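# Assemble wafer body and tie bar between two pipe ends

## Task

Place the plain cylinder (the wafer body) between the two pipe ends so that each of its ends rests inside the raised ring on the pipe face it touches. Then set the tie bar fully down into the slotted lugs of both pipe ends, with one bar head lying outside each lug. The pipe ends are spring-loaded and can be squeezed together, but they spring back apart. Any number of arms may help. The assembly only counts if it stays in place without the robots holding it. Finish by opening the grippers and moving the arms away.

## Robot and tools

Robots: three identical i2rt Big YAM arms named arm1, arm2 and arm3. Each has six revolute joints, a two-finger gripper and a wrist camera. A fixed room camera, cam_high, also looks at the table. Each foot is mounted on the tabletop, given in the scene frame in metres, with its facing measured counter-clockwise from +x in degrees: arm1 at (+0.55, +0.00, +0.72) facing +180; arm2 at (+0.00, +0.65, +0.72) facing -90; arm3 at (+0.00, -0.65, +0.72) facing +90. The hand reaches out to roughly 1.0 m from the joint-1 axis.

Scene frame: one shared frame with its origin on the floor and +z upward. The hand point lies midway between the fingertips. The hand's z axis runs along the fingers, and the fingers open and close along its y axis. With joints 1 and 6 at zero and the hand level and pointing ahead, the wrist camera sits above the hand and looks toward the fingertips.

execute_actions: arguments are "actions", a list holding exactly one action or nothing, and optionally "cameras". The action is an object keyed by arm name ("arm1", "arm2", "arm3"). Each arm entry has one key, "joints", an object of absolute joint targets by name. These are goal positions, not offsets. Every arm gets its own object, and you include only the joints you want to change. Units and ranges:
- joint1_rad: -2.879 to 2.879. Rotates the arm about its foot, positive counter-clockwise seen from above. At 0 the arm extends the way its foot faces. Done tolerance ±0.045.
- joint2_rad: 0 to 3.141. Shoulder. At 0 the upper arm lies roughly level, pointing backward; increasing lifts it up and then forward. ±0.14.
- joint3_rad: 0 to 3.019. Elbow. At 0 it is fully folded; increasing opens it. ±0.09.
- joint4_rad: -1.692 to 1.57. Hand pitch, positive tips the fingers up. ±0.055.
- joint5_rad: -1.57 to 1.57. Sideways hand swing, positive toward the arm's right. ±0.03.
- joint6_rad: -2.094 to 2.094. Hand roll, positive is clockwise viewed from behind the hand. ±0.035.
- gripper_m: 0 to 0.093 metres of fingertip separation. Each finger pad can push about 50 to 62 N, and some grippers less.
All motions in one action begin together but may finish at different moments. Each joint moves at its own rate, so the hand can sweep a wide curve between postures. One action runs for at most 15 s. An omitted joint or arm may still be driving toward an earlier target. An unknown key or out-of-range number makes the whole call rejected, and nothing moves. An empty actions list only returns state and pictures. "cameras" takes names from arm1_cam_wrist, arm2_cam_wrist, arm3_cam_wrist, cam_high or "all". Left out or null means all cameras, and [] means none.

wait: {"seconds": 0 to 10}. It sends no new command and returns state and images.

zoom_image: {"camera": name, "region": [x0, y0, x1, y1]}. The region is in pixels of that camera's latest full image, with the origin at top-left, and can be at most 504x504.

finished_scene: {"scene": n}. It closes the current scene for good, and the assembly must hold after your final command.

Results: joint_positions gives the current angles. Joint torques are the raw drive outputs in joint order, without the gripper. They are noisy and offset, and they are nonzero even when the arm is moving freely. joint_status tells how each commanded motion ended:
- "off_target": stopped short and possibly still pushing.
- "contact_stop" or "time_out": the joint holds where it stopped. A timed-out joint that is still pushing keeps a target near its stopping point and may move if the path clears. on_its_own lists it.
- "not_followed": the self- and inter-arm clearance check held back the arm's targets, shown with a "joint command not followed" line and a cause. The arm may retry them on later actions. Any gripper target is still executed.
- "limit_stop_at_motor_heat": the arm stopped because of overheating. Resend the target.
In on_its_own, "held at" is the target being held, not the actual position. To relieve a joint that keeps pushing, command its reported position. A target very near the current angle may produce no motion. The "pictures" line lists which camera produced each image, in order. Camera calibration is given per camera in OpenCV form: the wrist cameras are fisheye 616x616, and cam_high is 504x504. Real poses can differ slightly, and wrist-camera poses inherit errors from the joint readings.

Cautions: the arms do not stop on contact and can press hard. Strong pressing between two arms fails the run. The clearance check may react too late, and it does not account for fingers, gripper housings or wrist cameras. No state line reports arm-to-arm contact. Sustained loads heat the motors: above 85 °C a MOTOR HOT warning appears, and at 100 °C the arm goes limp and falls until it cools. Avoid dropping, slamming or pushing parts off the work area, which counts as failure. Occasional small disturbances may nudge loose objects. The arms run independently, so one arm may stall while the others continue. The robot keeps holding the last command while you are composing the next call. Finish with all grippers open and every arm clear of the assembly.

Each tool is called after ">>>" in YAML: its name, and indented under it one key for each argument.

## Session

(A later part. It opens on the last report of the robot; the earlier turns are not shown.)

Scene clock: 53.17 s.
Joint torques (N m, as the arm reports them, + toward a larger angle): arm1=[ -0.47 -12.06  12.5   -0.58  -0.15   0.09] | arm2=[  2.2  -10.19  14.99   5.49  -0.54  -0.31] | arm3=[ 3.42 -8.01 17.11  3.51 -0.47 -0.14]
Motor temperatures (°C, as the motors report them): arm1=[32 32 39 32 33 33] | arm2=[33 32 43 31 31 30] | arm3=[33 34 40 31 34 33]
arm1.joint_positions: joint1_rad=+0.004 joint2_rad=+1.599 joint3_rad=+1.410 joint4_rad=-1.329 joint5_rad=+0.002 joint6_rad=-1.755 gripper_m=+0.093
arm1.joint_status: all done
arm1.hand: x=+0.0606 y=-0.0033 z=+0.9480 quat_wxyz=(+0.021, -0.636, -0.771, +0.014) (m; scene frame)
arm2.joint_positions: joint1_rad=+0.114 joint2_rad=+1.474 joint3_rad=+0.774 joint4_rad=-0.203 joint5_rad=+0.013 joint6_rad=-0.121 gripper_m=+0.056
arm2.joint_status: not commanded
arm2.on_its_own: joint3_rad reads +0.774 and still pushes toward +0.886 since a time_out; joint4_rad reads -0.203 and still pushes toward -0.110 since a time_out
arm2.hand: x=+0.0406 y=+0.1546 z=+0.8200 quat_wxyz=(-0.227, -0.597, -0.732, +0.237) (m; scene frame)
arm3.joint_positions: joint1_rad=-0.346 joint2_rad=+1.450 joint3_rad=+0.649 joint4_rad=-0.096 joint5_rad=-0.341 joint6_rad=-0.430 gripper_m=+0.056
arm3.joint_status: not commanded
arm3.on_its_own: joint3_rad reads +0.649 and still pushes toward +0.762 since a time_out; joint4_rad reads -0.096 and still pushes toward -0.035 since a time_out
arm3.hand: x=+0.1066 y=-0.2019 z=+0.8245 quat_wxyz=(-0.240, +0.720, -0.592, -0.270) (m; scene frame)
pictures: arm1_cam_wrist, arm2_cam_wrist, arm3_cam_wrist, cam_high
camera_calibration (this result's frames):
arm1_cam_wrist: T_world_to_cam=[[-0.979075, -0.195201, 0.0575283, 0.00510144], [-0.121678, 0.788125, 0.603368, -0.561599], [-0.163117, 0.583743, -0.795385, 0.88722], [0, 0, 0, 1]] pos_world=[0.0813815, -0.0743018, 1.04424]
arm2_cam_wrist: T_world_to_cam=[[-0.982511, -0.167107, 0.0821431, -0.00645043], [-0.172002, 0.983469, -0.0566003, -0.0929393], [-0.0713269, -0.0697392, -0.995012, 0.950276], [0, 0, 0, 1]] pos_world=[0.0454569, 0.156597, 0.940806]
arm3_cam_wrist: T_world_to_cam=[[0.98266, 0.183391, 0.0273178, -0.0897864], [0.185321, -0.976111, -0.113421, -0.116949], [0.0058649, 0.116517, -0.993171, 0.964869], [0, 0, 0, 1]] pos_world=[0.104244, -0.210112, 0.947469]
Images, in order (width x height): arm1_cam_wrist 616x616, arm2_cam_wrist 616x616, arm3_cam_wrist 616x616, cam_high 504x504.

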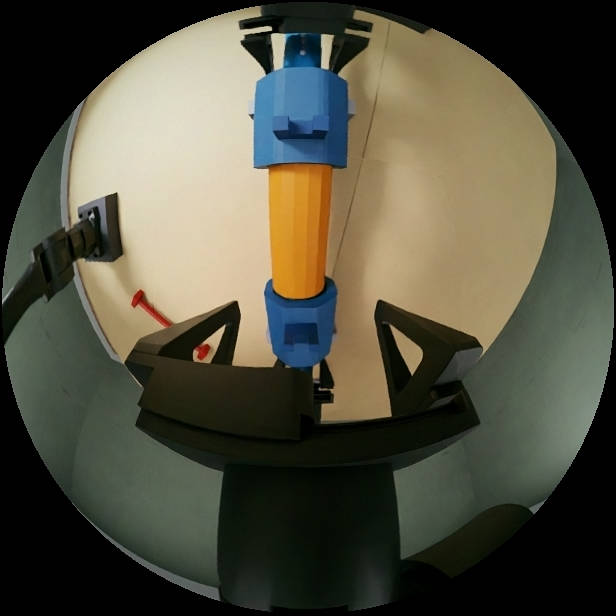

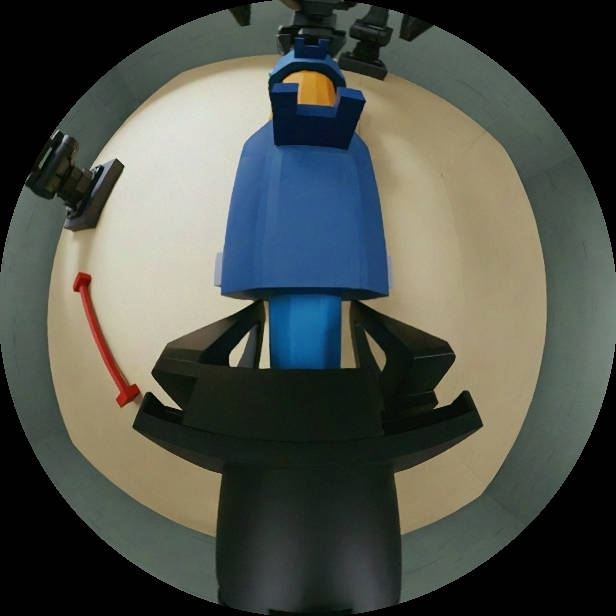

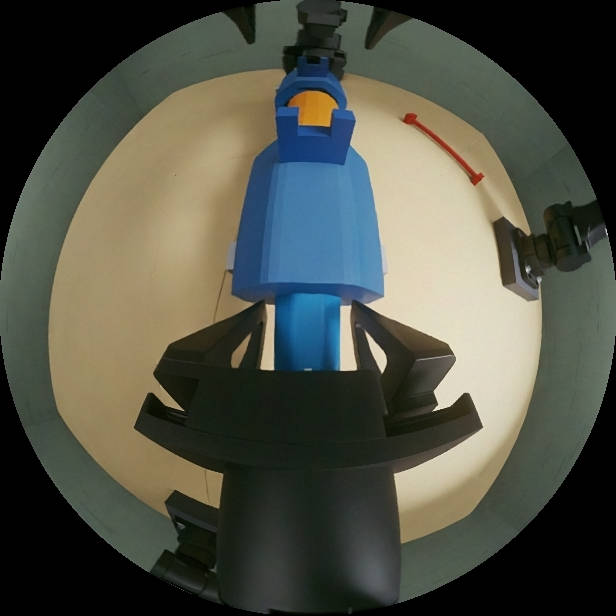

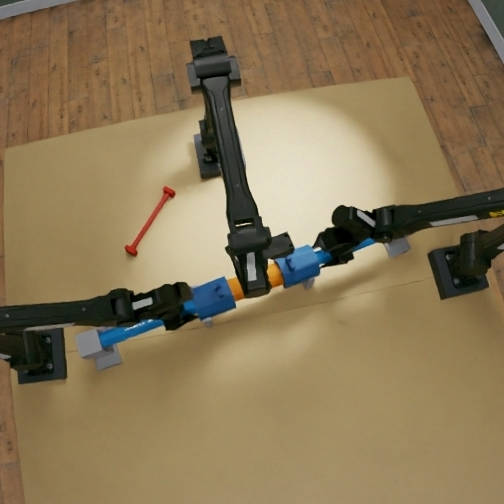

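>>> zoom_image:
  camera: "arm1_cam_wrist"
  region: [255, 260, 345, 330]

Region (255, 260, 345, 330) of arm1_cam_wrist's 616x616 image, scaled by 5.600, with more detail than that image has.

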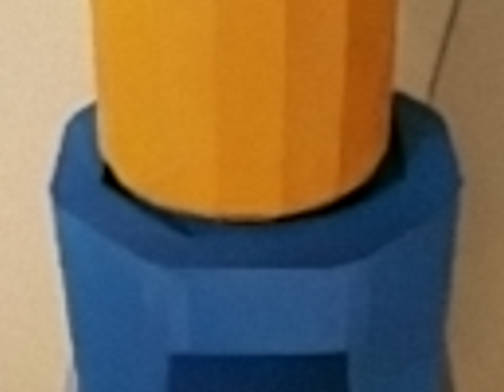

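>>> execute_actions:
  actions:
    - {"arm1":{"joints":{"joint1_rad":-0.042,"joint2_rad":1.75,"joint3_rad":1.24,"joint4_rad":-1.055,"joint6_rad":-1.8}}}
  cameras: ["arm1_cam_wrist","cam_high"]

Scene clock: 55.77 s.
Joint torques (N m, as the arm reports them, + toward a larger angle): arm1=[ -0.87 -15.44   9.65   0.39  -0.15   0.  ] | arm2=[ 2.13 -9.86 15.09  5.36 -0.57 -0.33] | arm3=[ 3.47 -8.03 17.1   3.52 -0.48 -0.14]
Motor temperatures (°C, as the motors report them): arm1=[32 32 39 32 33 33] | arm2=[33 32 44 31 31 30] | arm3=[33 34 41 31 34 33]
arm1.joint_positions: joint1_rad=-0.038 joint2_rad=+1.758 joint3_rad=+1.229 joint4_rad=-1.068 joint5_rad=+0.002 joint6_rad=-1.790 gripper_m=+0.093
arm1.joint_status: all done
arm1.hand: x=+0.0675 y=+0.0176 z=+0.8096 quat_wxyz=(-0.010, -0.639, -0.769, -0.011) (m; scene frame)
arm2.joint_positions: joint1_rad=+0.114 joint2_rad=+1.475 joint3_rad=+0.774 joint4_rad=-0.203 joint5_rad=+0.014 joint6_rad=-0.121 gripper_m=+0.056
arm2.joint_status: not commanded
arm2.on_its_own: joint3_rad reads +0.774 and still pushes toward +0.886 since a time_out; joint4_rad reads -0.203 and still pushes toward -0.110 since a time_out
arm2.hand: x=+0.0405 y=+0.1547 z=+0.8198 quat_wxyz=(-0.227, -0.597, -0.732, +0.237) (m; scene frame)
arm3.joint_positions: joint1_rad=-0.346 joint2_rad=+1.450 joint3_rad=+0.649 joint4_rad=-0.096 joint5_rad=-0.341 joint6_rad=-0.430 gripper_m=+0.056
arm3.joint_status: not commanded
arm3.on_its_own: joint3_rad reads +0.649 and still pushes toward +0.762 since a time_out; joint4_rad reads -0.096 and still pushes toward -0.035 since a time_out
arm3.hand: x=+0.1066 y=-0.2019 z=+0.8245 quat_wxyz=(-0.240, +0.720, -0.592, -0.270) (m; scene frame)
pictures: arm1_cam_wrist, cam_high
camera_calibration (this result's frames):
arm1_cam_wrist: T_world_to_cam=[[-0.982195, -0.186809, -0.0198842, 0.0866226], [-0.162171, 0.789671, 0.59171, -0.481647], [-0.0948345, 0.584399, -0.805906, 0.769926], [0, 0, 0, 1]] pos_world=[0.0799869, -0.0534193, 0.907205]
Images, in order (width x height): arm1_cam_wrist 616x616, cam_high 504x504.

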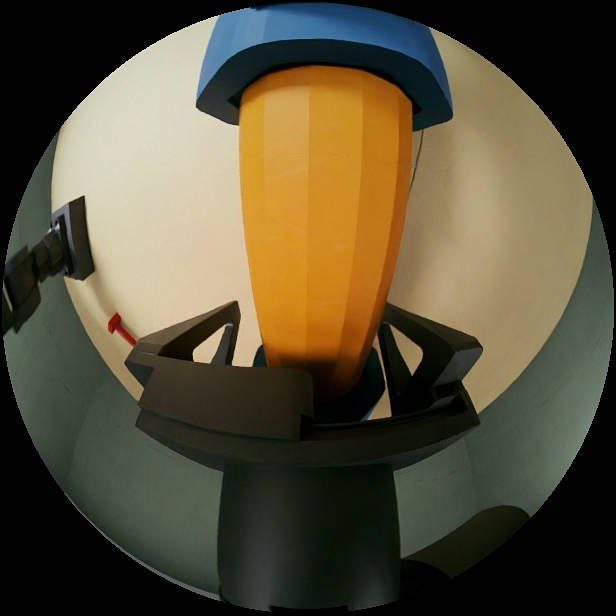

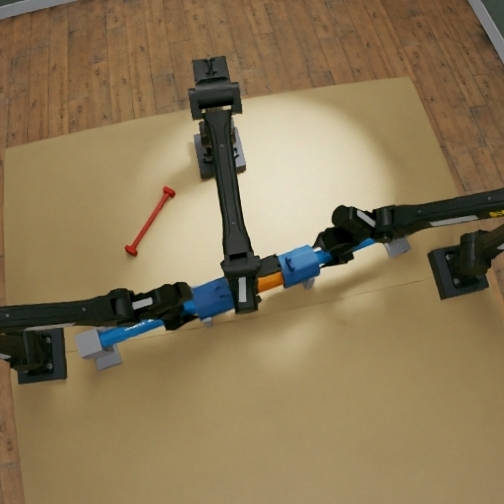

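>>> execute_actions:
  actions:
    - {"arm1":{"joints":{"joint4_rad":-0.95}}}
  cameras: ["arm1_cam_wrist","cam_high"]

Scene clock: 56.80 s.
Joint torques (N m, as the arm reports them, + toward a larger angle): arm1=[ -1.23 -15.15   9.77   1.09  -0.17   0.02] | arm2=[ 2.02 -9.65 15.    5.39 -0.58 -0.33] | arm3=[ 3.45 -8.02 17.11  3.52 -0.47 -0.14]
Motor temperatures (°C, as the motors report them): arm1=[32 32 39 32 33 33] | arm2=[33 32 44 31 31 30] | arm3=[33 34 41 31 34 33]
arm1.joint_positions: joint1_rad=-0.038 joint2_rad=+1.758 joint3_rad=+1.229 joint4_rad=-0.978 joint5_rad=+0.002 joint6_rad=-1.790 gripper_m=+0.093
arm1.joint_status: all done
arm1.hand: x=+0.0455 y=+0.0183 z=+0.8099 quat_wxyz=(+0.025, -0.639, -0.769, +0.017) (m; scene frame)
arm2.joint_positions: joint1_rad=+0.114 joint2_rad=+1.475 joint3_rad=+0.774 joint4_rad=-0.203 joint5_rad=+0.014 joint6_rad=-0.121 gripper_m=+0.056
arm2.joint_status: not commanded
arm2.on_its_own: joint3_rad reads +0.774 and still pushes toward +0.886 since a time_out; joint4_rad reads -0.203 and still pushes toward -0.110 since a time_out
arm2.hand: x=+0.0404 y=+0.1546 z=+0.8198 quat_wxyz=(-0.226, -0.597, -0.732, +0.238) (m; scene frame)
arm3.joint_positions: joint1_rad=-0.346 joint2_rad=+1.450 joint3_rad=+0.649 joint4_rad=-0.096 joint5_rad=-0.341 joint6_rad=-0.430 gripper_m=+0.056
arm3.joint_status: not commanded
arm3.on_its_own: joint3_rad reads +0.649 and still pushes toward +0.762 since a time_out; joint4_rad reads -0.096 and still pushes toward -0.035 since a time_out
arm3.hand: x=+0.1066 y=-0.2019 z=+0.8245 quat_wxyz=(-0.240, +0.720, -0.592, -0.270) (m; scene frame)
pictures: arm1_cam_wrist, cam_high
camera_calibration (this result's frames):
arm1_cam_wrist: T_world_to_cam=[[-0.979945, -0.187462, 0.0675632, -0.00578534], [-0.108946, 0.787931, 0.606049, -0.499978], [-0.166846, 0.586534, -0.792553, 0.760118], [0, 0, 0, 1]] pos_world=[0.0666832, -0.0529711, 0.905835]
Images, in order (width x height): arm1_cam_wrist 616x616, cam_high 504x504.

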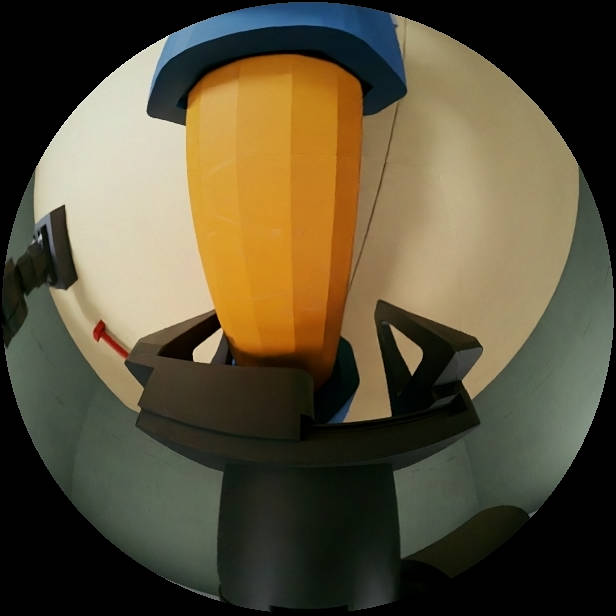

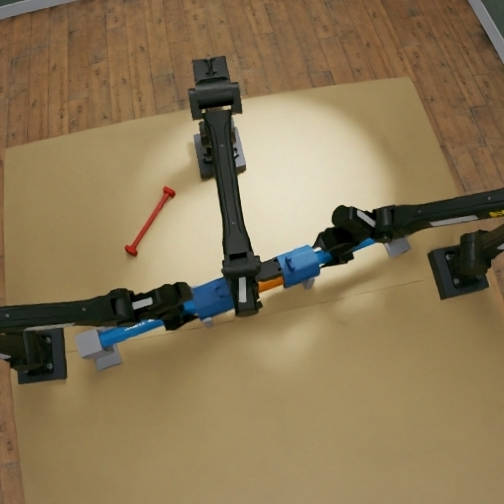

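>>> execute_actions:
  actions:
    - {"arm1":{"joints":{"joint4_rad":-0.935,"gripper_m":0.086}}}
  cameras: ["arm1_cam_wrist"]

Scene clock: 57.53 s.
Joint torques (N m, as the arm reports them, + toward a larger angle): arm1=[ -1.27 -14.92  10.03   1.79  -0.25   0.02] | arm2=[ 2.16 -9.7  14.92  5.44 -0.64 -0.33] | arm3=[ 3.45 -8.05 17.09  3.5  -0.47 -0.15]
Motor temperatures (°C, as the motors report them): arm1=[32 32 39 32 33 33] | arm2=[33 32 44 31 31 30] | arm3=[33 34 41 31 34 33]
arm1.joint_positions: joint1_rad=-0.038 joint2_rad=+1.758 joint3_rad=+1.226 joint4_rad=-0.978 joint5_rad=+0.004 joint6_rad=-1.790 gripper_m=+0.086
arm1.joint_status: all done
arm1.hand: x=+0.0468 y=+0.0188 z=+0.8089 quat_wxyz=(+0.025, -0.639, -0.769, +0.015) (m; scene frame)
arm2.joint_positions: joint1_rad=+0.114 joint2_rad=+1.475 joint3_rad=+0.774 joint4_rad=-0.203 joint5_rad=+0.016 joint6_rad=-0.121 gripper_m=+0.056
arm2.joint_status: not commanded
arm2.on_its_own: joint3_rad reads +0.774 and still pushes toward +0.886 since a time_out; joint4_rad reads -0.203 and still pushes toward -0.110 since a time_out
arm2.hand: x=+0.0401 y=+0.1546 z=+0.8198 quat_wxyz=(-0.226, -0.598, -0.731, +0.238) (m; scene frame)
arm3.joint_positions: joint1_rad=-0.346 joint2_rad=+1.450 joint3_rad=+0.649 joint4_rad=-0.096 joint5_rad=-0.341 joint6_rad=-0.430 gripper_m=+0.056
arm3.joint_status: not commanded
arm3.on_its_own: joint3_rad reads +0.649 and still pushes toward +0.762 since a time_out; joint4_rad reads -0.096 and still pushes toward -0.035 since a time_out
arm3.hand: x=+0.1066 y=-0.2019 z=+0.8245 quat_wxyz=(-0.240, +0.720, -0.593, -0.270) (m; scene frame)
pictures: arm1_cam_wrist
camera_calibration (this result's frames):
arm1_cam_wrist: T_world_to_cam=[[-0.980183, -0.187468, 0.0640035, -0.00141641], [-0.110723, 0.786398, 0.607716, -0.50076], [-0.16426, 0.588587, -0.791571, 0.758319], [0, 0, 0, 1]] pos_world=[0.0677274, -0.0528055, 0.904674]
Images, in order (width x height): arm1_cam_wrist 616x616.

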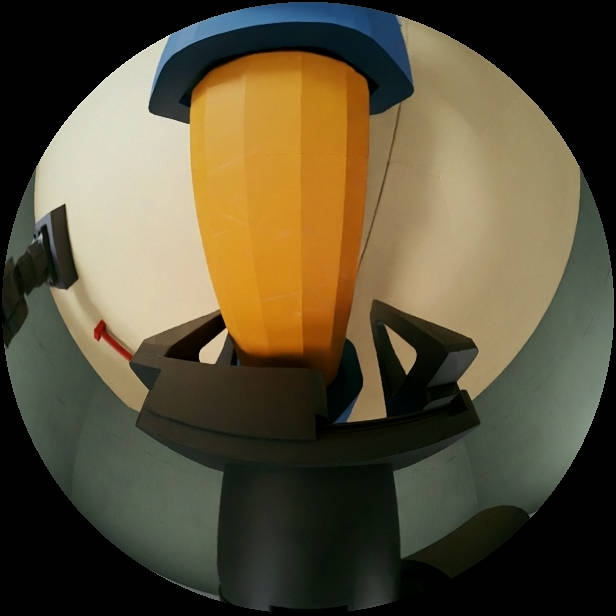

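>>> execute_actions:
  actions:
    - {"arm2":{"joints":{"joint2_rad":1.50,"joint3_rad":0.94,"joint4_rad":-0.09}},"arm3":{"joints":{"joint3_rad":0.80,"joint4_rad":-0.02}}}
  cameras: ["arm1_cam_wrist","cam_high"]

Scene clock: 59.80 s.
Joint torques (N m, as the arm reports them, + toward a larger angle): arm1=[ -1.19 -14.99  10.16   1.82  -0.25   0.  ] | arm2=[ 1.97 -9.8  14.94  6.22 -0.64 -0.32] | arm3=[ 3.43 -8.04 17.1   4.07 -0.47 -0.15]
Motor temperatures (°C, as the motors report them): arm1=[32 32 38 32 33 33] | arm2=[33 32 45 31 31 30] | arm3=[33 34 42 31 34 33]
arm1.joint_positions: joint1_rad=-0.038 joint2_rad=+1.758 joint3_rad=+1.226 joint4_rad=-0.978 joint5_rad=+0.004 joint6_rad=-1.790 gripper_m=+0.086
arm1.joint_status: not commanded
arm1.hand: x=+0.0468 y=+0.0188 z=+0.8089 quat_wxyz=(+0.025, -0.639, -0.769, +0.015) (m; scene frame)
arm2.joint_positions: joint1_rad=+0.114 joint2_rad=+1.475 joint3_rad=+0.774 joint4_rad=-0.203 joint5_rad=+0.016 joint6_rad=-0.121 gripper_m=+0.056
arm2.joint_status: joint3_rad time_out (moved +0.000 of +0.166); joint4_rad time_out (moved +0.000 of +0.113); the others done
arm2.on_its_own: joint3_rad reads +0.774 and still pushes toward +0.886 since a time_out; joint4_rad reads -0.203 and still pushes toward -0.090 since a time_out
arm2.hand: x=+0.0401 y=+0.1546 z=+0.8198 quat_wxyz=(-0.226, -0.598, -0.731, +0.238) (m; scene frame)
arm3.joint_positions: joint1_rad=-0.346 joint2_rad=+1.450 joint3_rad=+0.649 joint4_rad=-0.096 joint5_rad=-0.341 joint6_rad=-0.430 gripper_m=+0.056
arm3.joint_status: joint3_rad time_out (moved +0.000 of +0.151); joint4_rad time_out (moved +0.000 of +0.076)
arm3.on_its_own: joint3_rad reads +0.649 and still pushes toward +0.762 since a time_out; joint4_rad reads -0.096 and still pushes toward -0.020 since a time_out
arm3.hand: x=+0.1066 y=-0.2019 z=+0.8245 quat_wxyz=(-0.240, +0.720, -0.593, -0.270) (m; scene frame)
pictures: arm1_cam_wrist, cam_high
camera_calibration (this result's frames):
arm1_cam_wrist: T_world_to_cam=[[-0.980183, -0.187468, 0.0640035, -0.00141641], [-0.110723, 0.786398, 0.607716, -0.50076], [-0.16426, 0.588587, -0.791571, 0.758319], [0, 0, 0, 1]] pos_world=[0.0677274, -0.0528055, 0.904674]
Images, in order (width x height): arm1_cam_wrist 616x616, cam_high 504x504.

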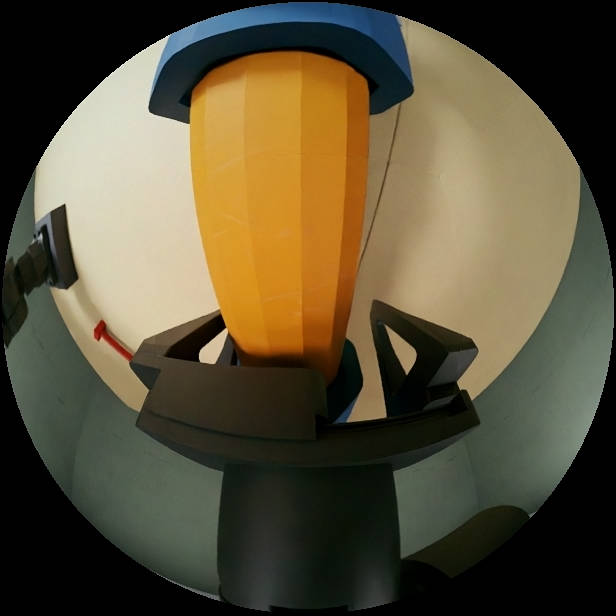

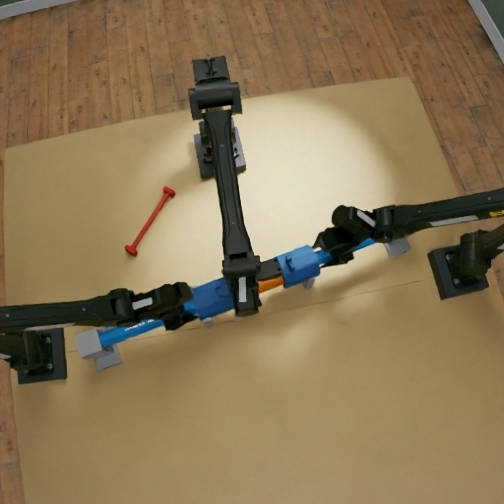

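>>> zoom_image:
  camera: "arm1_cam_wrist"
  region: [210, 310, 390, 440]

Region (210, 310, 390, 440) of arm1_cam_wrist's 616x616 image, scaled by 2.800, with more detail than that image has.

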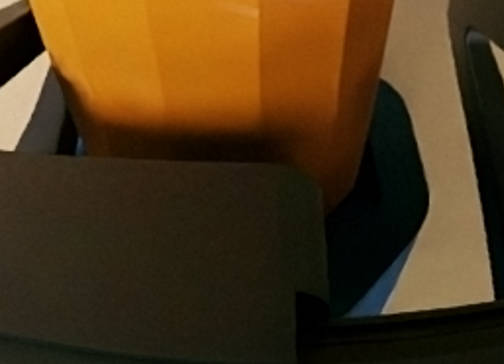

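>>> execute_actions:
  actions:
    - {"arm1":{"joints":{"joint4_rad":-1.05,"gripper_m":0.093}}}
  cameras: []

>>> execute_actions:
  actions:
    - {"arm1":{"joints":{"joint2_rad":1.63,"joint3_rad":1.42,"joint4_rad":-1.33}}}
  cameras: ["arm1_cam_wrist","arm3_cam_wrist"]

>>> zoom_image:
  camera: "arm1_cam_wrist"
  region: [245, 240, 365, 330]

>>> zoom_image:
  camera: "arm3_cam_wrist"
  region: [265, 50, 365, 130]

Scene clock: 61.30 s.
Joint torques (N m, as the arm reports them, + toward a larger angle): arm1=[ -1.35 -14.84   9.9   -0.66  -0.17   0.  ] | arm2=[ 2.33 -9.8  15.    6.22 -0.66 -0.33] | arm3=[ 3.42 -8.05 17.1   4.06 -0.48 -0.16]
Motor temperatures (°C, as the motors report them): arm1=[32 32 38 32 33 33] | arm2=[33 32 46 31 31 30] | arm3=[33 34 42 31 34 33]
arm1.joint_positions: joint1_rad=-0.038 joint2_rad=+1.758 joint3_rad=+1.226 joint4_rad=-1.038 joint5_rad=+0.002 joint6_rad=-1.790 gripper_m=+0.093
arm1.joint_status: all done
arm1.hand: x=+0.0616 y=+0.0178 z=+0.8085 quat_wxyz=(+0.000, -0.639, -0.769, -0.003) (m; scene frame)
arm2.joint_positions: joint1_rad=+0.115 joint2_rad=+1.475 joint3_rad=+0.774 joint4_rad=-0.203 joint5_rad=+0.016 joint6_rad=-0.121 gripper_m=+0.056
arm2.joint_status: not commanded
arm2.on_its_own: joint3_rad reads +0.774 and still pushes toward +0.886 since a time_out; joint4_rad reads -0.203 and still pushes toward -0.090 since a time_out
arm2.hand: x=+0.0403 y=+0.1546 z=+0.8198 quat_wxyz=(-0.226, -0.598, -0.732, +0.238) (m; scene frame)
arm3.joint_positions: joint1_rad=-0.346 joint2_rad=+1.450 joint3_rad=+0.649 joint4_rad=-0.096 joint5_rad=-0.341 joint6_rad=-0.429 gripper_m=+0.056
arm3.joint_status: not commanded
arm3.on_its_own: joint3_rad reads +0.649 and still pushes toward +0.762 since a time_out; joint4_rad reads -0.096 and still pushes toward -0.020 since a time_out
arm3.hand: x=+0.1067 y=-0.2019 z=+0.8245 quat_wxyz=(-0.240, +0.720, -0.593, -0.270) (m; scene frame)
pictures: none
No camera images: the call's "cameras" was empty. Leave "cameras" out to get every camera's image.

Scene clock: 62.50 s.
Joint torques (N m, as the arm reports them, + toward a larger angle): arm1=[ -1.09 -12.77  12.38  -0.51  -0.18   0.01] | arm2=[ 2.15 -9.72 14.98  6.2  -0.66 -0.34] | arm3=[ 3.41 -8.   17.1   4.06 -0.49 -0.16]
Motor temperatures (°C, as the motors report them): arm1=[32 32 38 32 33 33] | arm2=[33 32 46 31 31 30] | arm3=[33 34 42 31 34 33]
arm1.joint_positions: joint1_rad=-0.038 joint2_rad=+1.613 joint3_rad=+1.393 joint4_rad=-1.318 joint5_rad=+0.002 joint6_rad=-1.790 gripper_m=+0.093
arm1.joint_status: all done
arm1.hand: x=+0.0631 y=+0.0175 z=+0.9349 quat_wxyz=(+0.013, -0.639, -0.769, +0.007) (m; scene frame)
arm2.joint_positions: joint1_rad=+0.115 joint2_rad=+1.475 joint3_rad=+0.774 joint4_rad=-0.203 joint5_rad=+0.016 joint6_rad=-0.121 gripper_m=+0.056
arm2.joint_status: not commanded
arm2.on_its_own: joint3_rad reads +0.774 and still pushes toward +0.886 since a time_out; joint4_rad reads -0.203 and still pushes toward -0.090 since a time_out
arm2.hand: x=+0.0403 y=+0.1546 z=+0.8198 quat_wxyz=(-0.226, -0.598, -0.732, +0.238) (m; scene frame)
arm3.joint_positions: joint1_rad=-0.346 joint2_rad=+1.450 joint3_rad=+0.649 joint4_rad=-0.096 joint5_rad=-0.341 joint6_rad=-0.429 gripper_m=+0.056
arm3.joint_status: not commanded
arm3.on_its_own: joint3_rad reads +0.649 and still pushes toward +0.762 since a time_out; joint4_rad reads -0.096 and still pushes toward -0.020 since a time_out
arm3.hand: x=+0.1067 y=-0.2019 z=+0.8245 quat_wxyz=(-0.240, +0.720, -0.593, -0.270) (m; scene frame)
pictures: arm1_cam_wrist, arm3_cam_wrist
camera_calibration (this result's frames):
arm1_cam_wrist: T_world_to_cam=[[-0.981541, -0.187709, 0.0366453, 0.0319057], [-0.128294, 0.788327, 0.601732, -0.567899], [-0.141839, 0.585923, -0.797857, 0.866024], [0, 0, 0, 1]] pos_world=[0.0812949, -0.053744, 1.03152]
arm3_cam_wrist: T_world_to_cam=[[0.98293, 0.182056, 0.0265466, -0.0895082], [0.183905, -0.976392, -0.1133, -0.116977], [0.00529292, 0.116248, -0.993206, 0.964888], [0, 0, 0, 1]] pos_world=[0.104386, -0.210086, 0.947456]
Images, in order (width x height): arm1_cam_wrist 616x616, arm3_cam_wrist 616x616.

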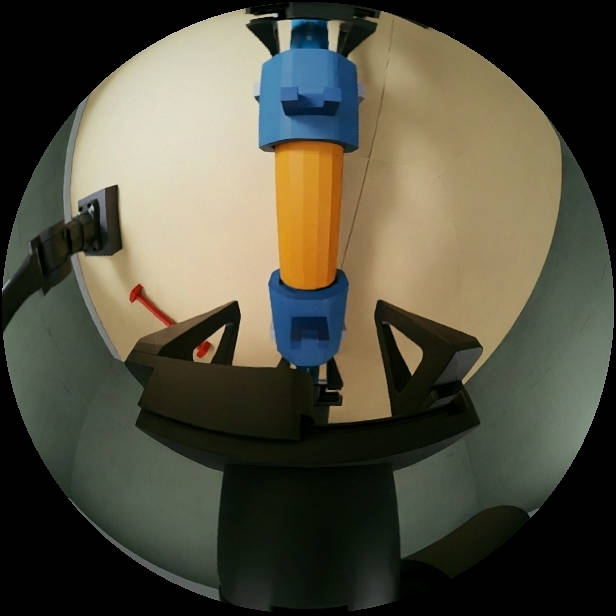

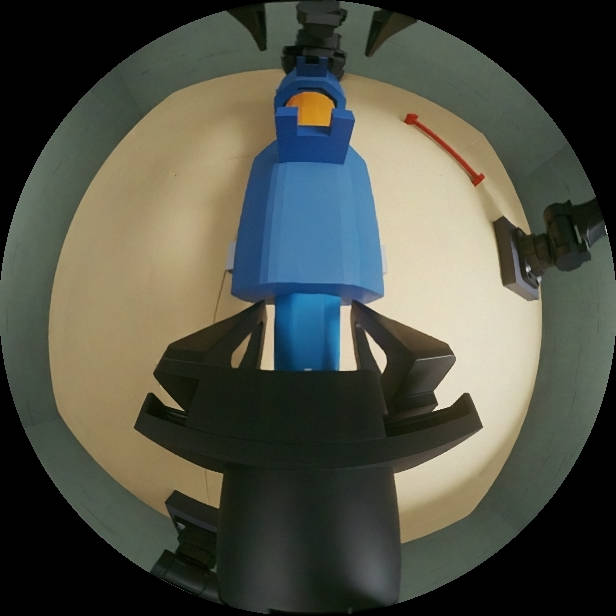

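Region (245, 240, 365, 330) of arm1_cam_wrist's 616x616 image, scaled by 4.200, with more detail than that image has; it fills the top 378 rows of this view, and the rest is white.

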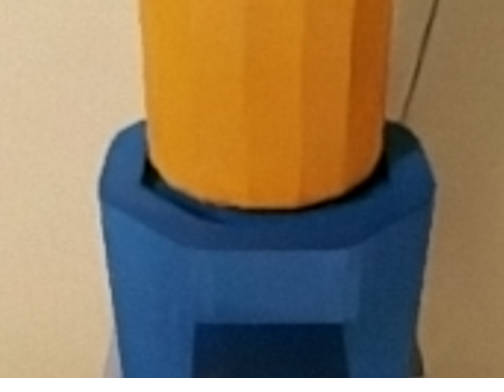

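Region (265, 50, 365, 130) of arm3_cam_wrist's 616x616 image, scaled by 5.040, with more detail than that image has; it fills the top 403 rows of this view, and the rest is white.

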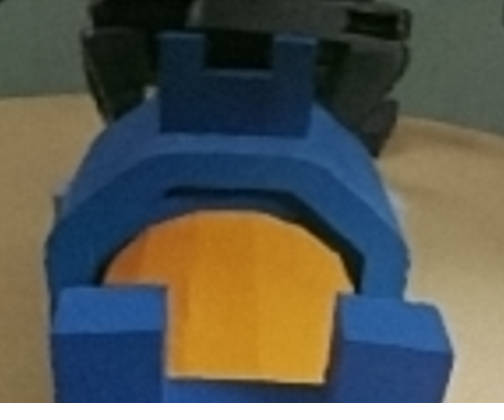

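>>> execute_actions:
  actions: []

Scene clock: 64.27 s.
Joint torques (N m, as the arm reports them, + toward a larger angle): arm1=[ -1.15 -12.5   12.38  -0.55  -0.16   0.01] | arm2=[ 2.21 -9.78 14.93  6.19 -0.62 -0.37] | arm3=[ 3.41 -8.02 17.11  4.07 -0.48 -0.16]
Motor temperatures (°C, as the motors report them): arm1=[32 32 39 32 33 33] | arm2=[33 32 46 32 31 30] | arm3=[33 34 43 31 34 33]
arm1.joint_positions: joint1_rad=-0.038 joint2_rad=+1.613 joint3_rad=+1.393 joint4_rad=-1.318 joint5_rad=+0.002 joint6_rad=-1.790 gripper_m=+0.093
arm1.joint_status: all done
arm1.hand: x=+0.0631 y=+0.0175 z=+0.9349 quat_wxyz=(+0.013, -0.639, -0.769, +0.007) (m; scene frame)
arm2.joint_positions: joint1_rad=+0.115 joint2_rad=+1.475 joint3_rad=+0.774 joint4_rad=-0.203 joint5_rad=+0.016 joint6_rad=-0.121 gripper_m=+0.056
arm2.joint_status: not commanded
arm2.on_its_own: joint3_rad reads +0.774 and still pushes toward +0.886 since a time_out; joint4_rad reads -0.203 and still pushes toward -0.090 since a time_out
arm2.hand: x=+0.0403 y=+0.1546 z=+0.8198 quat_wxyz=(-0.226, -0.598, -0.732, +0.238) (m; scene frame)
arm3.joint_positions: joint1_rad=-0.346 joint2_rad=+1.450 joint3_rad=+0.649 joint4_rad=-0.096 joint5_rad=-0.341 joint6_rad=-0.429 gripper_m=+0.056
arm3.joint_status: not commanded
arm3.on_its_own: joint3_rad reads +0.649 and still pushes toward +0.762 since a time_out; joint4_rad reads -0.096 and still pushes toward -0.020 since a time_out
arm3.hand: x=+0.1067 y=-0.2019 z=+0.8245 quat_wxyz=(-0.240, +0.720, -0.593, -0.270) (m; scene frame)
pictures: arm1_cam_wrist, arm2_cam_wrist, arm3_cam_wrist, cam_high
camera_calibration (this result's frames):
arm1_cam_wrist: T_world_to_cam=[[-0.981541, -0.187709, 0.0366453, 0.0319057], [-0.128294, 0.788327, 0.601732, -0.567899], [-0.141839, 0.585923, -0.797857, 0.866024], [0, 0, 0, 1]] pos_world=[0.0812949, -0.053744, 1.03152]
arm2_cam_wrist: T_world_to_cam=[[-0.982685, -0.16529, 0.0837246, -0.00827031], [-0.170256, 0.983803, -0.05608, -0.0935445], [-0.073099, -0.0693635, -0.99491, 0.950009], [0, 0, 0, 1]] pos_world=[0.0453911, 0.156558, 0.94062]
arm3_cam_wrist: T_world_to_cam=[[0.98293, 0.182056, 0.0265466, -0.0895082], [0.183905, -0.976392, -0.1133, -0.116977], [0.00529292, 0.116248, -0.993206, 0.964888], [0, 0, 0, 1]] pos_world=[0.104386, -0.210086, 0.947456]
Images, in order (width x height): arm1_cam_wrist 616x616, arm2_cam_wrist 616x616, arm3_cam_wrist 616x616, cam_high 504x504.

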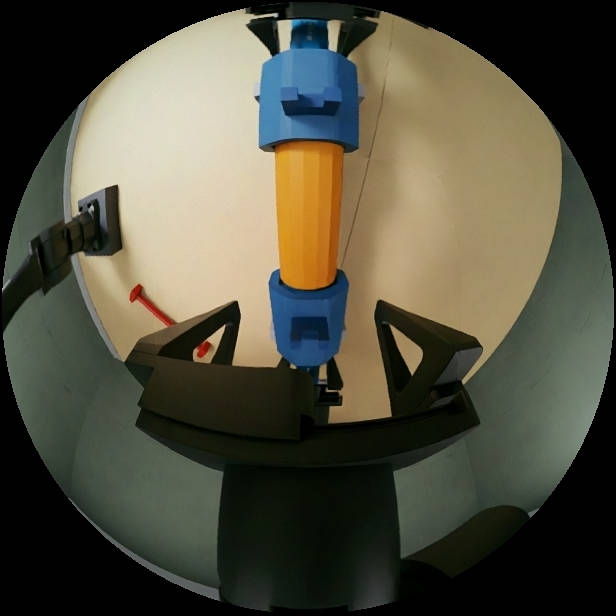

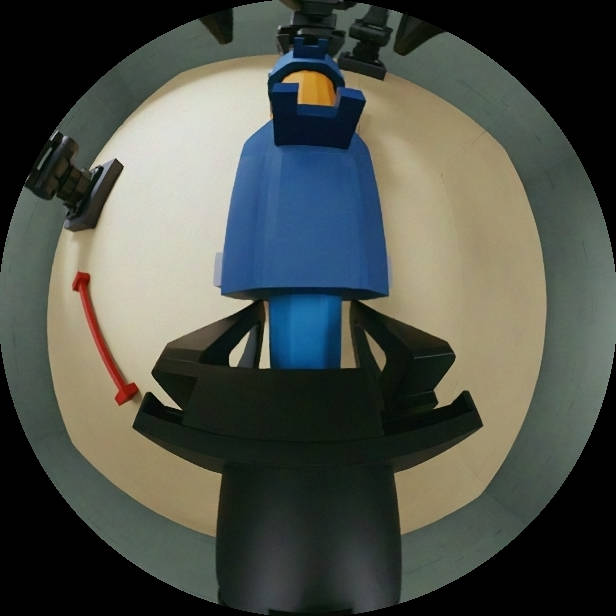

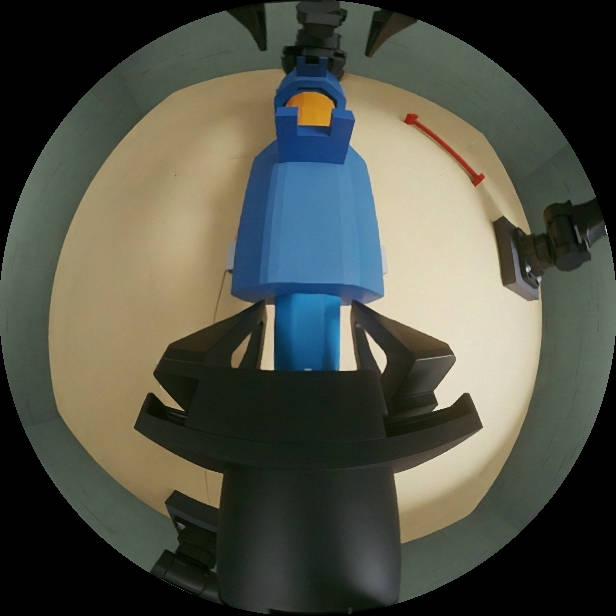

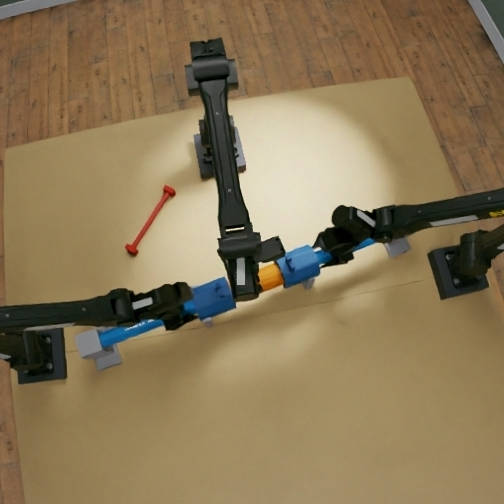

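>>> zoom_image:
  camera: "arm1_cam_wrist"
  region: [250, 240, 370, 330]

>>> zoom_image:
  camera: "arm3_cam_wrist"
  region: [260, 50, 370, 140]

>>> zoom_image:
  camera: "arm2_cam_wrist"
  region: [255, 30, 365, 120]

Region (250, 240, 370, 330) of arm1_cam_wrist's 616x616 image, scaled by 4.200, with more detail than that image has; it fills the top 378 rows of this view, and the rest is white.

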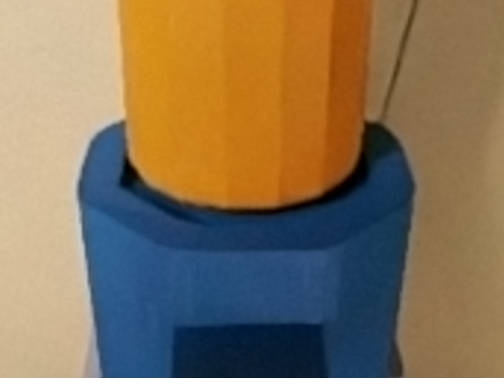

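Region (260, 50, 370, 140) of arm3_cam_wrist's 616x616 image, scaled by 4.582, with more detail than that image has; it fills the top 412 rows of this view, and the rest is white.

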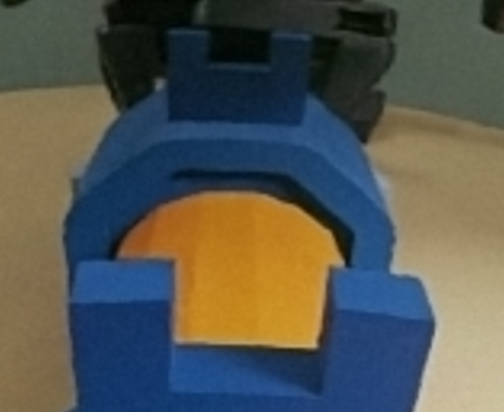

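Region (255, 30, 365, 120) of arm2_cam_wrist's 616x616 image, scaled by 4.582, with more detail than that image has; it fills the top 412 rows of this view, and the rest is white.

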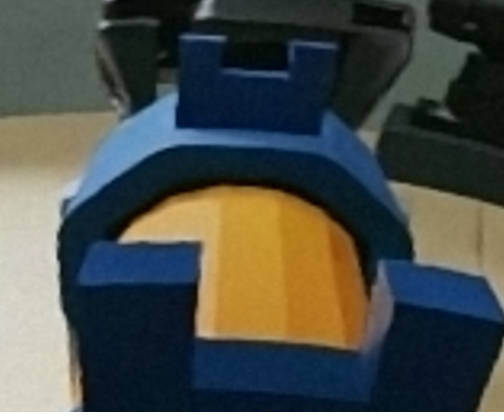

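>>> execute_actions:
  actions:
    - {"arm1": {"joints": {"joint1_rad": -0.042, "joint2_rad": 1.75, "joint3_rad": 1.24, "joint4_rad": -1.05, "joint6_rad": -1.8}}}
  cameras: ["arm1_cam_wrist"]

>>> execute_actions:
  actions:
    - {"arm1": {"joints": {"gripper_m": 0.04}}}
  cameras: ["arm1_cam_wrist", "arm3_cam_wrist"]

Scene clock: 65.87 s.
Joint torques (N m, as the arm reports them, + toward a larger angle): arm1=[ -1.7  -14.27   9.68   0.4   -0.15   0.02] | arm2=[  2.29 -10.12  14.95   6.15  -0.65  -0.32] | arm3=[ 3.41 -8.04 17.11  4.06 -0.49 -0.15]
Motor temperatures (°C, as the motors report them): arm1=[32 32 38 32 33 33] | arm2=[33 32 46 32 31 30] | arm3=[33 34 43 31 34 33]
arm1.joint_positions: joint1_rad=-0.038 joint2_rad=+1.760 joint3_rad=+1.229 joint4_rad=-1.062 joint5_rad=+0.002 joint6_rad=-1.790 gripper_m=+0.093
arm1.joint_status: all done
arm1.hand: x=+0.0667 y=+0.0177 z=+0.8083 quat_wxyz=(-0.009, -0.639, -0.769, -0.010) (m; scene frame)
arm2.joint_positions: joint1_rad=+0.115 joint2_rad=+1.475 joint3_rad=+0.774 joint4_rad=-0.203 joint5_rad=+0.016 joint6_rad=-0.121 gripper_m=+0.056
arm2.joint_status: not commanded
arm2.on_its_own: joint3_rad reads +0.774 and still pushes toward +0.886 since a time_out; joint4_rad reads -0.203 and still pushes toward -0.090 since a time_out
arm2.hand: x=+0.0403 y=+0.1546 z=+0.8198 quat_wxyz=(-0.226, -0.598, -0.732, +0.238) (m; scene frame)
arm3.joint_positions: joint1_rad=-0.346 joint2_rad=+1.450 joint3_rad=+0.649 joint4_rad=-0.096 joint5_rad=-0.341 joint6_rad=-0.429 gripper_m=+0.056
arm3.joint_status: not commanded
arm3.on_its_own: joint3_rad reads +0.649 and still pushes toward +0.762 since a time_out; joint4_rad reads -0.096 and still pushes toward -0.020 since a time_out
arm3.hand: x=+0.1067 y=-0.2019 z=+0.8245 quat_wxyz=(-0.240, +0.720, -0.593, -0.270) (m; scene frame)
pictures: arm1_cam_wrist
camera_calibration (this result's frames):
arm1_cam_wrist: T_world_to_cam=[[-0.982094, -0.187562, -0.0176513, 0.0840271], [-0.161425, 0.789512, 0.592126, -0.481391], [-0.0971243, 0.584373, -0.805652, 0.768703], [0, 0, 0, 1]] pos_world=[0.0794739, -0.0533845, 0.905834]
Images, in order (width x height): arm1_cam_wrist 616x616.

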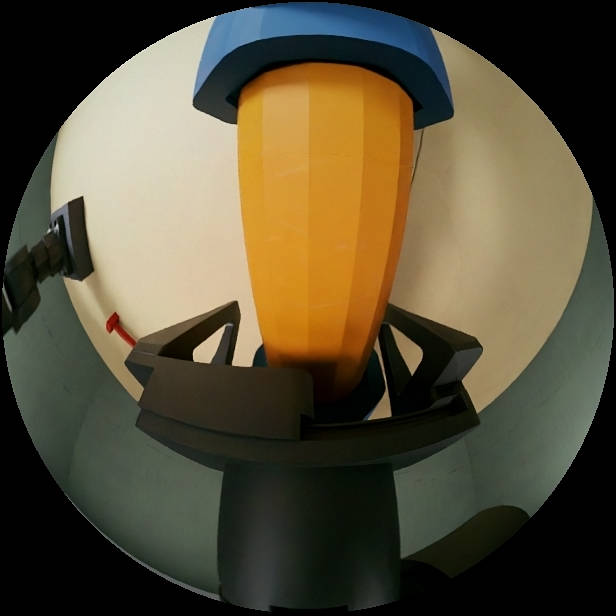

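Scene clock: 66.47 s.
Joint torques (N m, as the arm reports them, + toward a larger angle): arm1=[ -1.45 -15.22   9.79  -0.12  -0.04   0.01] | arm2=[  2.48 -10.18  15.04   6.17  -0.59  -0.34] | arm3=[ 3.49 -8.04 17.11  4.07 -0.49 -0.16]
Motor temperatures (°C, as the motors report them): arm1=[32 32 38 32 33 33] | arm2=[33 32 46 32 31 30] | arm3=[33 34 43 31 34 33]
arm1.joint_positions: joint1_rad=-0.038 joint2_rad=+1.760 joint3_rad=+1.229 joint4_rad=-1.049 joint5_rad=-0.001 joint6_rad=-1.791 gripper_m=+0.063
arm1.joint_status: gripper_m off_target (ended at +0.063, target +0.040)
arm1.hand: x=+0.0632 y=+0.0173 z=+0.8084 quat_wxyz=(-0.005, -0.639, -0.769, -0.004) (m; scene frame)
arm2.joint_positions: joint1_rad=+0.115 joint2_rad=+1.475 joint3_rad=+0.774 joint4_rad=-0.203 joint5_rad=+0.015 joint6_rad=-0.121 gripper_m=+0.056
arm2.joint_status: not commanded
arm2.on_its_own: joint3_rad reads +0.774 and still pushes toward +0.886 since a time_out; joint4_rad reads -0.203 and still pushes toward -0.090 since a time_out
arm2.hand: x=+0.0407 y=+0.1547 z=+0.8196 quat_wxyz=(-0.226, -0.597, -0.732, +0.238) (m; scene frame)
arm3.joint_positions: joint1_rad=-0.346 joint2_rad=+1.450 joint3_rad=+0.649 joint4_rad=-0.096 joint5_rad=-0.341 joint6_rad=-0.429 gripper_m=+0.056
arm3.joint_status: not commanded
arm3.on_its_own: joint3_rad reads +0.649 and still pushes toward +0.762 since a time_out; joint4_rad reads -0.096 and still pushes toward -0.020 since a time_out
arm3.hand: x=+0.1067 y=-0.2019 z=+0.8245 quat_wxyz=(-0.240, +0.720, -0.593, -0.270) (m; scene frame)
pictures: arm1_cam_wrist, arm3_cam_wrist
camera_calibration (this result's frames):
arm1_cam_wrist: T_world_to_cam=[[-0.982175, -0.187937, -0.00358381, 0.0691165], [-0.153514, 0.790981, 0.592269, -0.482394], [-0.108474, 0.582261, -0.805733, 0.769557], [0, 0, 0, 1]] pos_world=[0.0773078, -0.0535295, 0.906012]
arm3_cam_wrist: T_world_to_cam=[[0.98293, 0.182056, 0.0265466, -0.0895082], [0.183905, -0.976392, -0.1133, -0.116977], [0.00529292, 0.116248, -0.993206, 0.964888], [0, 0, 0, 1]] pos_world=[0.104386, -0.210086, 0.947456]
Images, in order (width x height): arm1_cam_wrist 616x616, arm3_cam_wrist 616x616.

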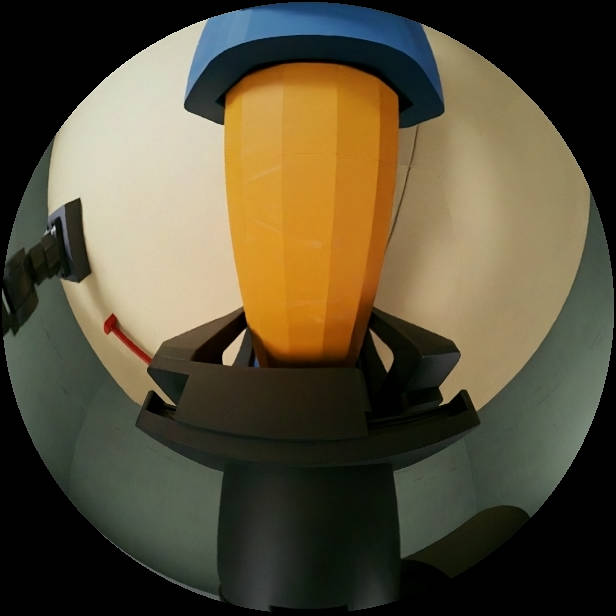

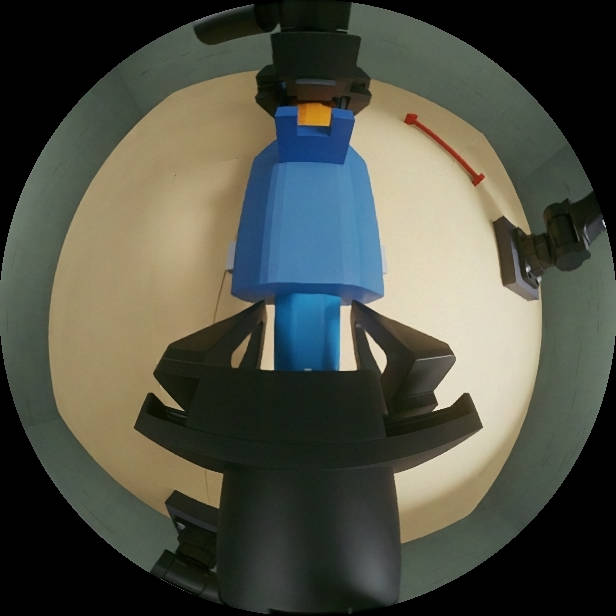

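>>> execute_actions:
  actions:
    - {"arm1": {"joints": {"joint2_rad": 1.725}}}
  cameras: []

Scene clock: 67.57 s.
Joint torques (N m, as the arm reports them, + toward a larger angle): arm1=[ -1.07 -16.76   9.75  -0.18  -0.06   0.03] | arm2=[  1.86 -10.06  15.     6.19  -0.61  -0.34] | arm3=[ 3.46 -8.03 17.09  4.06 -0.49 -0.16]
Motor temperatures (°C, as the motors report them): arm1=[32 32 38 32 33 33] | arm2=[33 32 46 32 31 30] | arm3=[33 34 43 31 34 33]
arm1.joint_positions: joint1_rad=-0.038 joint2_rad=+1.759 joint3_rad=+1.229 joint4_rad=-1.049 joint5_rad=-0.001 joint6_rad=-1.791 gripper_m=+0.063
arm1.joint_status: all done
arm1.hand: x=+0.0631 y=+0.0173 z=+0.8088 quat_wxyz=(-0.004, -0.639, -0.769, -0.004) (m; scene frame)
arm2.joint_positions: joint1_rad=+0.115 joint2_rad=+1.475 joint3_rad=+0.774 joint4_rad=-0.203 joint5_rad=+0.015 joint6_rad=-0.121 gripper_m=+0.056
arm2.joint_status: not commanded
arm2.on_its_own: joint3_rad reads +0.774 and still pushes toward +0.886 since a time_out; joint4_rad reads -0.203 and still pushes toward -0.090 since a time_out
arm2.hand: x=+0.0407 y=+0.1547 z=+0.8196 quat_wxyz=(-0.226, -0.597, -0.732, +0.238) (m; scene frame)
arm3.joint_positions: joint1_rad=-0.346 joint2_rad=+1.450 joint3_rad=+0.649 joint4_rad=-0.096 joint5_rad=-0.341 joint6_rad=-0.429 gripper_m=+0.056
arm3.joint_status: not commanded
arm3.on_its_own: joint3_rad reads +0.649 and still pushes toward +0.762 since a time_out; joint4_rad reads -0.096 and still pushes toward -0.020 since a time_out
arm3.hand: x=+0.1067 y=-0.2019 z=+0.8245 quat_wxyz=(-0.240, +0.720, -0.593, -0.270) (m; scene frame)
pictures: none
No camera images: the call's "cameras" was empty. Leave "cameras" out to get every camera's image.

>>> execute_actions:
  actions:
    - {"arm1": {"joints": {"joint2_rad": 1.695, "joint3_rad": 1.26}}}
  cameras: []

Scene clock: 68.13 s.
Joint torques (N m, as the arm reports them, + toward a larger angle): arm1=[ -0.93 -18.48  11.5   -0.2   -0.04  -0.01] | arm2=[ 1.6  -9.76 14.88  6.18 -0.58 -0.33] | arm3=[ 3.4  -8.   17.09  4.07 -0.49 -0.16]
Motor temperatures (°C, as the motors report them): arm1=[32 32 38 32 33 33] | arm2=[33 32 46 32 31 30] | arm3=[33 34 43 31 34 33]
arm1.joint_positions: joint1_rad=-0.038 joint2_rad=+1.757 joint3_rad=+1.229 joint4_rad=-1.048 joint5_rad=-0.001 joint6_rad=-1.791 gripper_m=+0.063
arm1.joint_status: all done
arm1.hand: x=+0.0626 y=+0.0173 z=+0.8100 quat_wxyz=(-0.003, -0.639, -0.769, -0.003) (m; scene frame)
arm2.joint_positions: joint1_rad=+0.115 joint2_rad=+1.475 joint3_rad=+0.774 joint4_rad=-0.203 joint5_rad=+0.015 joint6_rad=-0.121 gripper_m=+0.056
arm2.joint_status: not commanded
arm2.on_its_own: joint3_rad reads +0.774 and still pushes toward +0.886 since a time_out; joint4_rad reads -0.203 and still pushes toward -0.090 since a time_out
arm2.hand: x=+0.0407 y=+0.1547 z=+0.8196 quat_wxyz=(-0.226, -0.597, -0.732, +0.238) (m; scene frame)
arm3.joint_positions: joint1_rad=-0.346 joint2_rad=+1.450 joint3_rad=+0.649 joint4_rad=-0.096 joint5_rad=-0.341 joint6_rad=-0.429 gripper_m=+0.056
arm3.joint_status: not commanded
arm3.on_its_own: joint3_rad reads +0.649 and still pushes toward +0.762 since a time_out; joint4_rad reads -0.096 and still pushes toward -0.020 since a time_out
arm3.hand: x=+0.1067 y=-0.2019 z=+0.8245 quat_wxyz=(-0.240, +0.720, -0.593, -0.270) (m; scene frame)
pictures: none
No camera images: the call's "cameras" was empty. Leave "cameras" out to get every camera's image.

>>> execute_actions:
  actions:
    - {"arm1": {"joints": {"joint2_rad": 1.67, "joint3_rad": 1.275}}}
  cameras: []

Scene clock: 68.87 s.
Joint torques (N m, as the arm reports them, + toward a larger angle): arm1=[ -1.29 -19.17  12.69  -0.31  -0.31   0.09] | arm2=[ 1.98 -9.94 15.    6.07 -0.64 -0.32] | arm3=[ 3.3  -8.44 17.04  3.71 -0.51 -0.15]
Motor temperatures (°C, as the motors report them): arm1=[32 32 38 32 33 33] | arm2=[33 32 46 32 31 30] | arm3=[33 34 43 31 34 33]
arm1.joint_positions: joint1_rad=-0.038 joint2_rad=+1.742 joint3_rad=+1.229 joint4_rad=-1.044 joint5_rad=+0.006 joint6_rad=-1.797 gripper_m=+0.063
arm1.joint_status: all done
arm1.hand: x=+0.0604 y=+0.0185 z=+0.8168 quat_wxyz=(+0.007, -0.636, -0.771, +0.000) (m; scene frame)
arm2.joint_positions: joint1_rad=+0.115 joint2_rad=+1.477 joint3_rad=+0.774 joint4_rad=-0.200 joint5_rad=+0.015 joint6_rad=-0.121 gripper_m=+0.056
arm2.joint_status: not commanded
arm2.on_its_own: joint3_rad reads +0.774 and still pushes toward +0.886 since a time_out; joint4_rad reads -0.200 and still pushes toward -0.090 since a time_out
arm2.hand: x=+0.0407 y=+0.1543 z=+0.8193 quat_wxyz=(-0.226, -0.597, -0.732, +0.238) (m; scene frame)
arm3.joint_positions: joint1_rad=-0.344 joint2_rad=+1.454 joint3_rad=+0.650 joint4_rad=-0.086 joint5_rad=-0.340 joint6_rad=-0.429 gripper_m=+0.056
arm3.joint_status: not commanded
arm3.on_its_own: joint3_rad reads +0.650 and still pushes toward +0.762 since a time_out; joint4_rad reads -0.086 and still pushes toward -0.020 since a time_out
arm3.hand: x=+0.1065 y=-0.2002 z=+0.8241 quat_wxyz=(-0.242, +0.720, -0.592, -0.271) (m; scene frame)
pictures: none
No camera images: the call's "cameras" was empty. Leave "cameras" out to get every camera's image.


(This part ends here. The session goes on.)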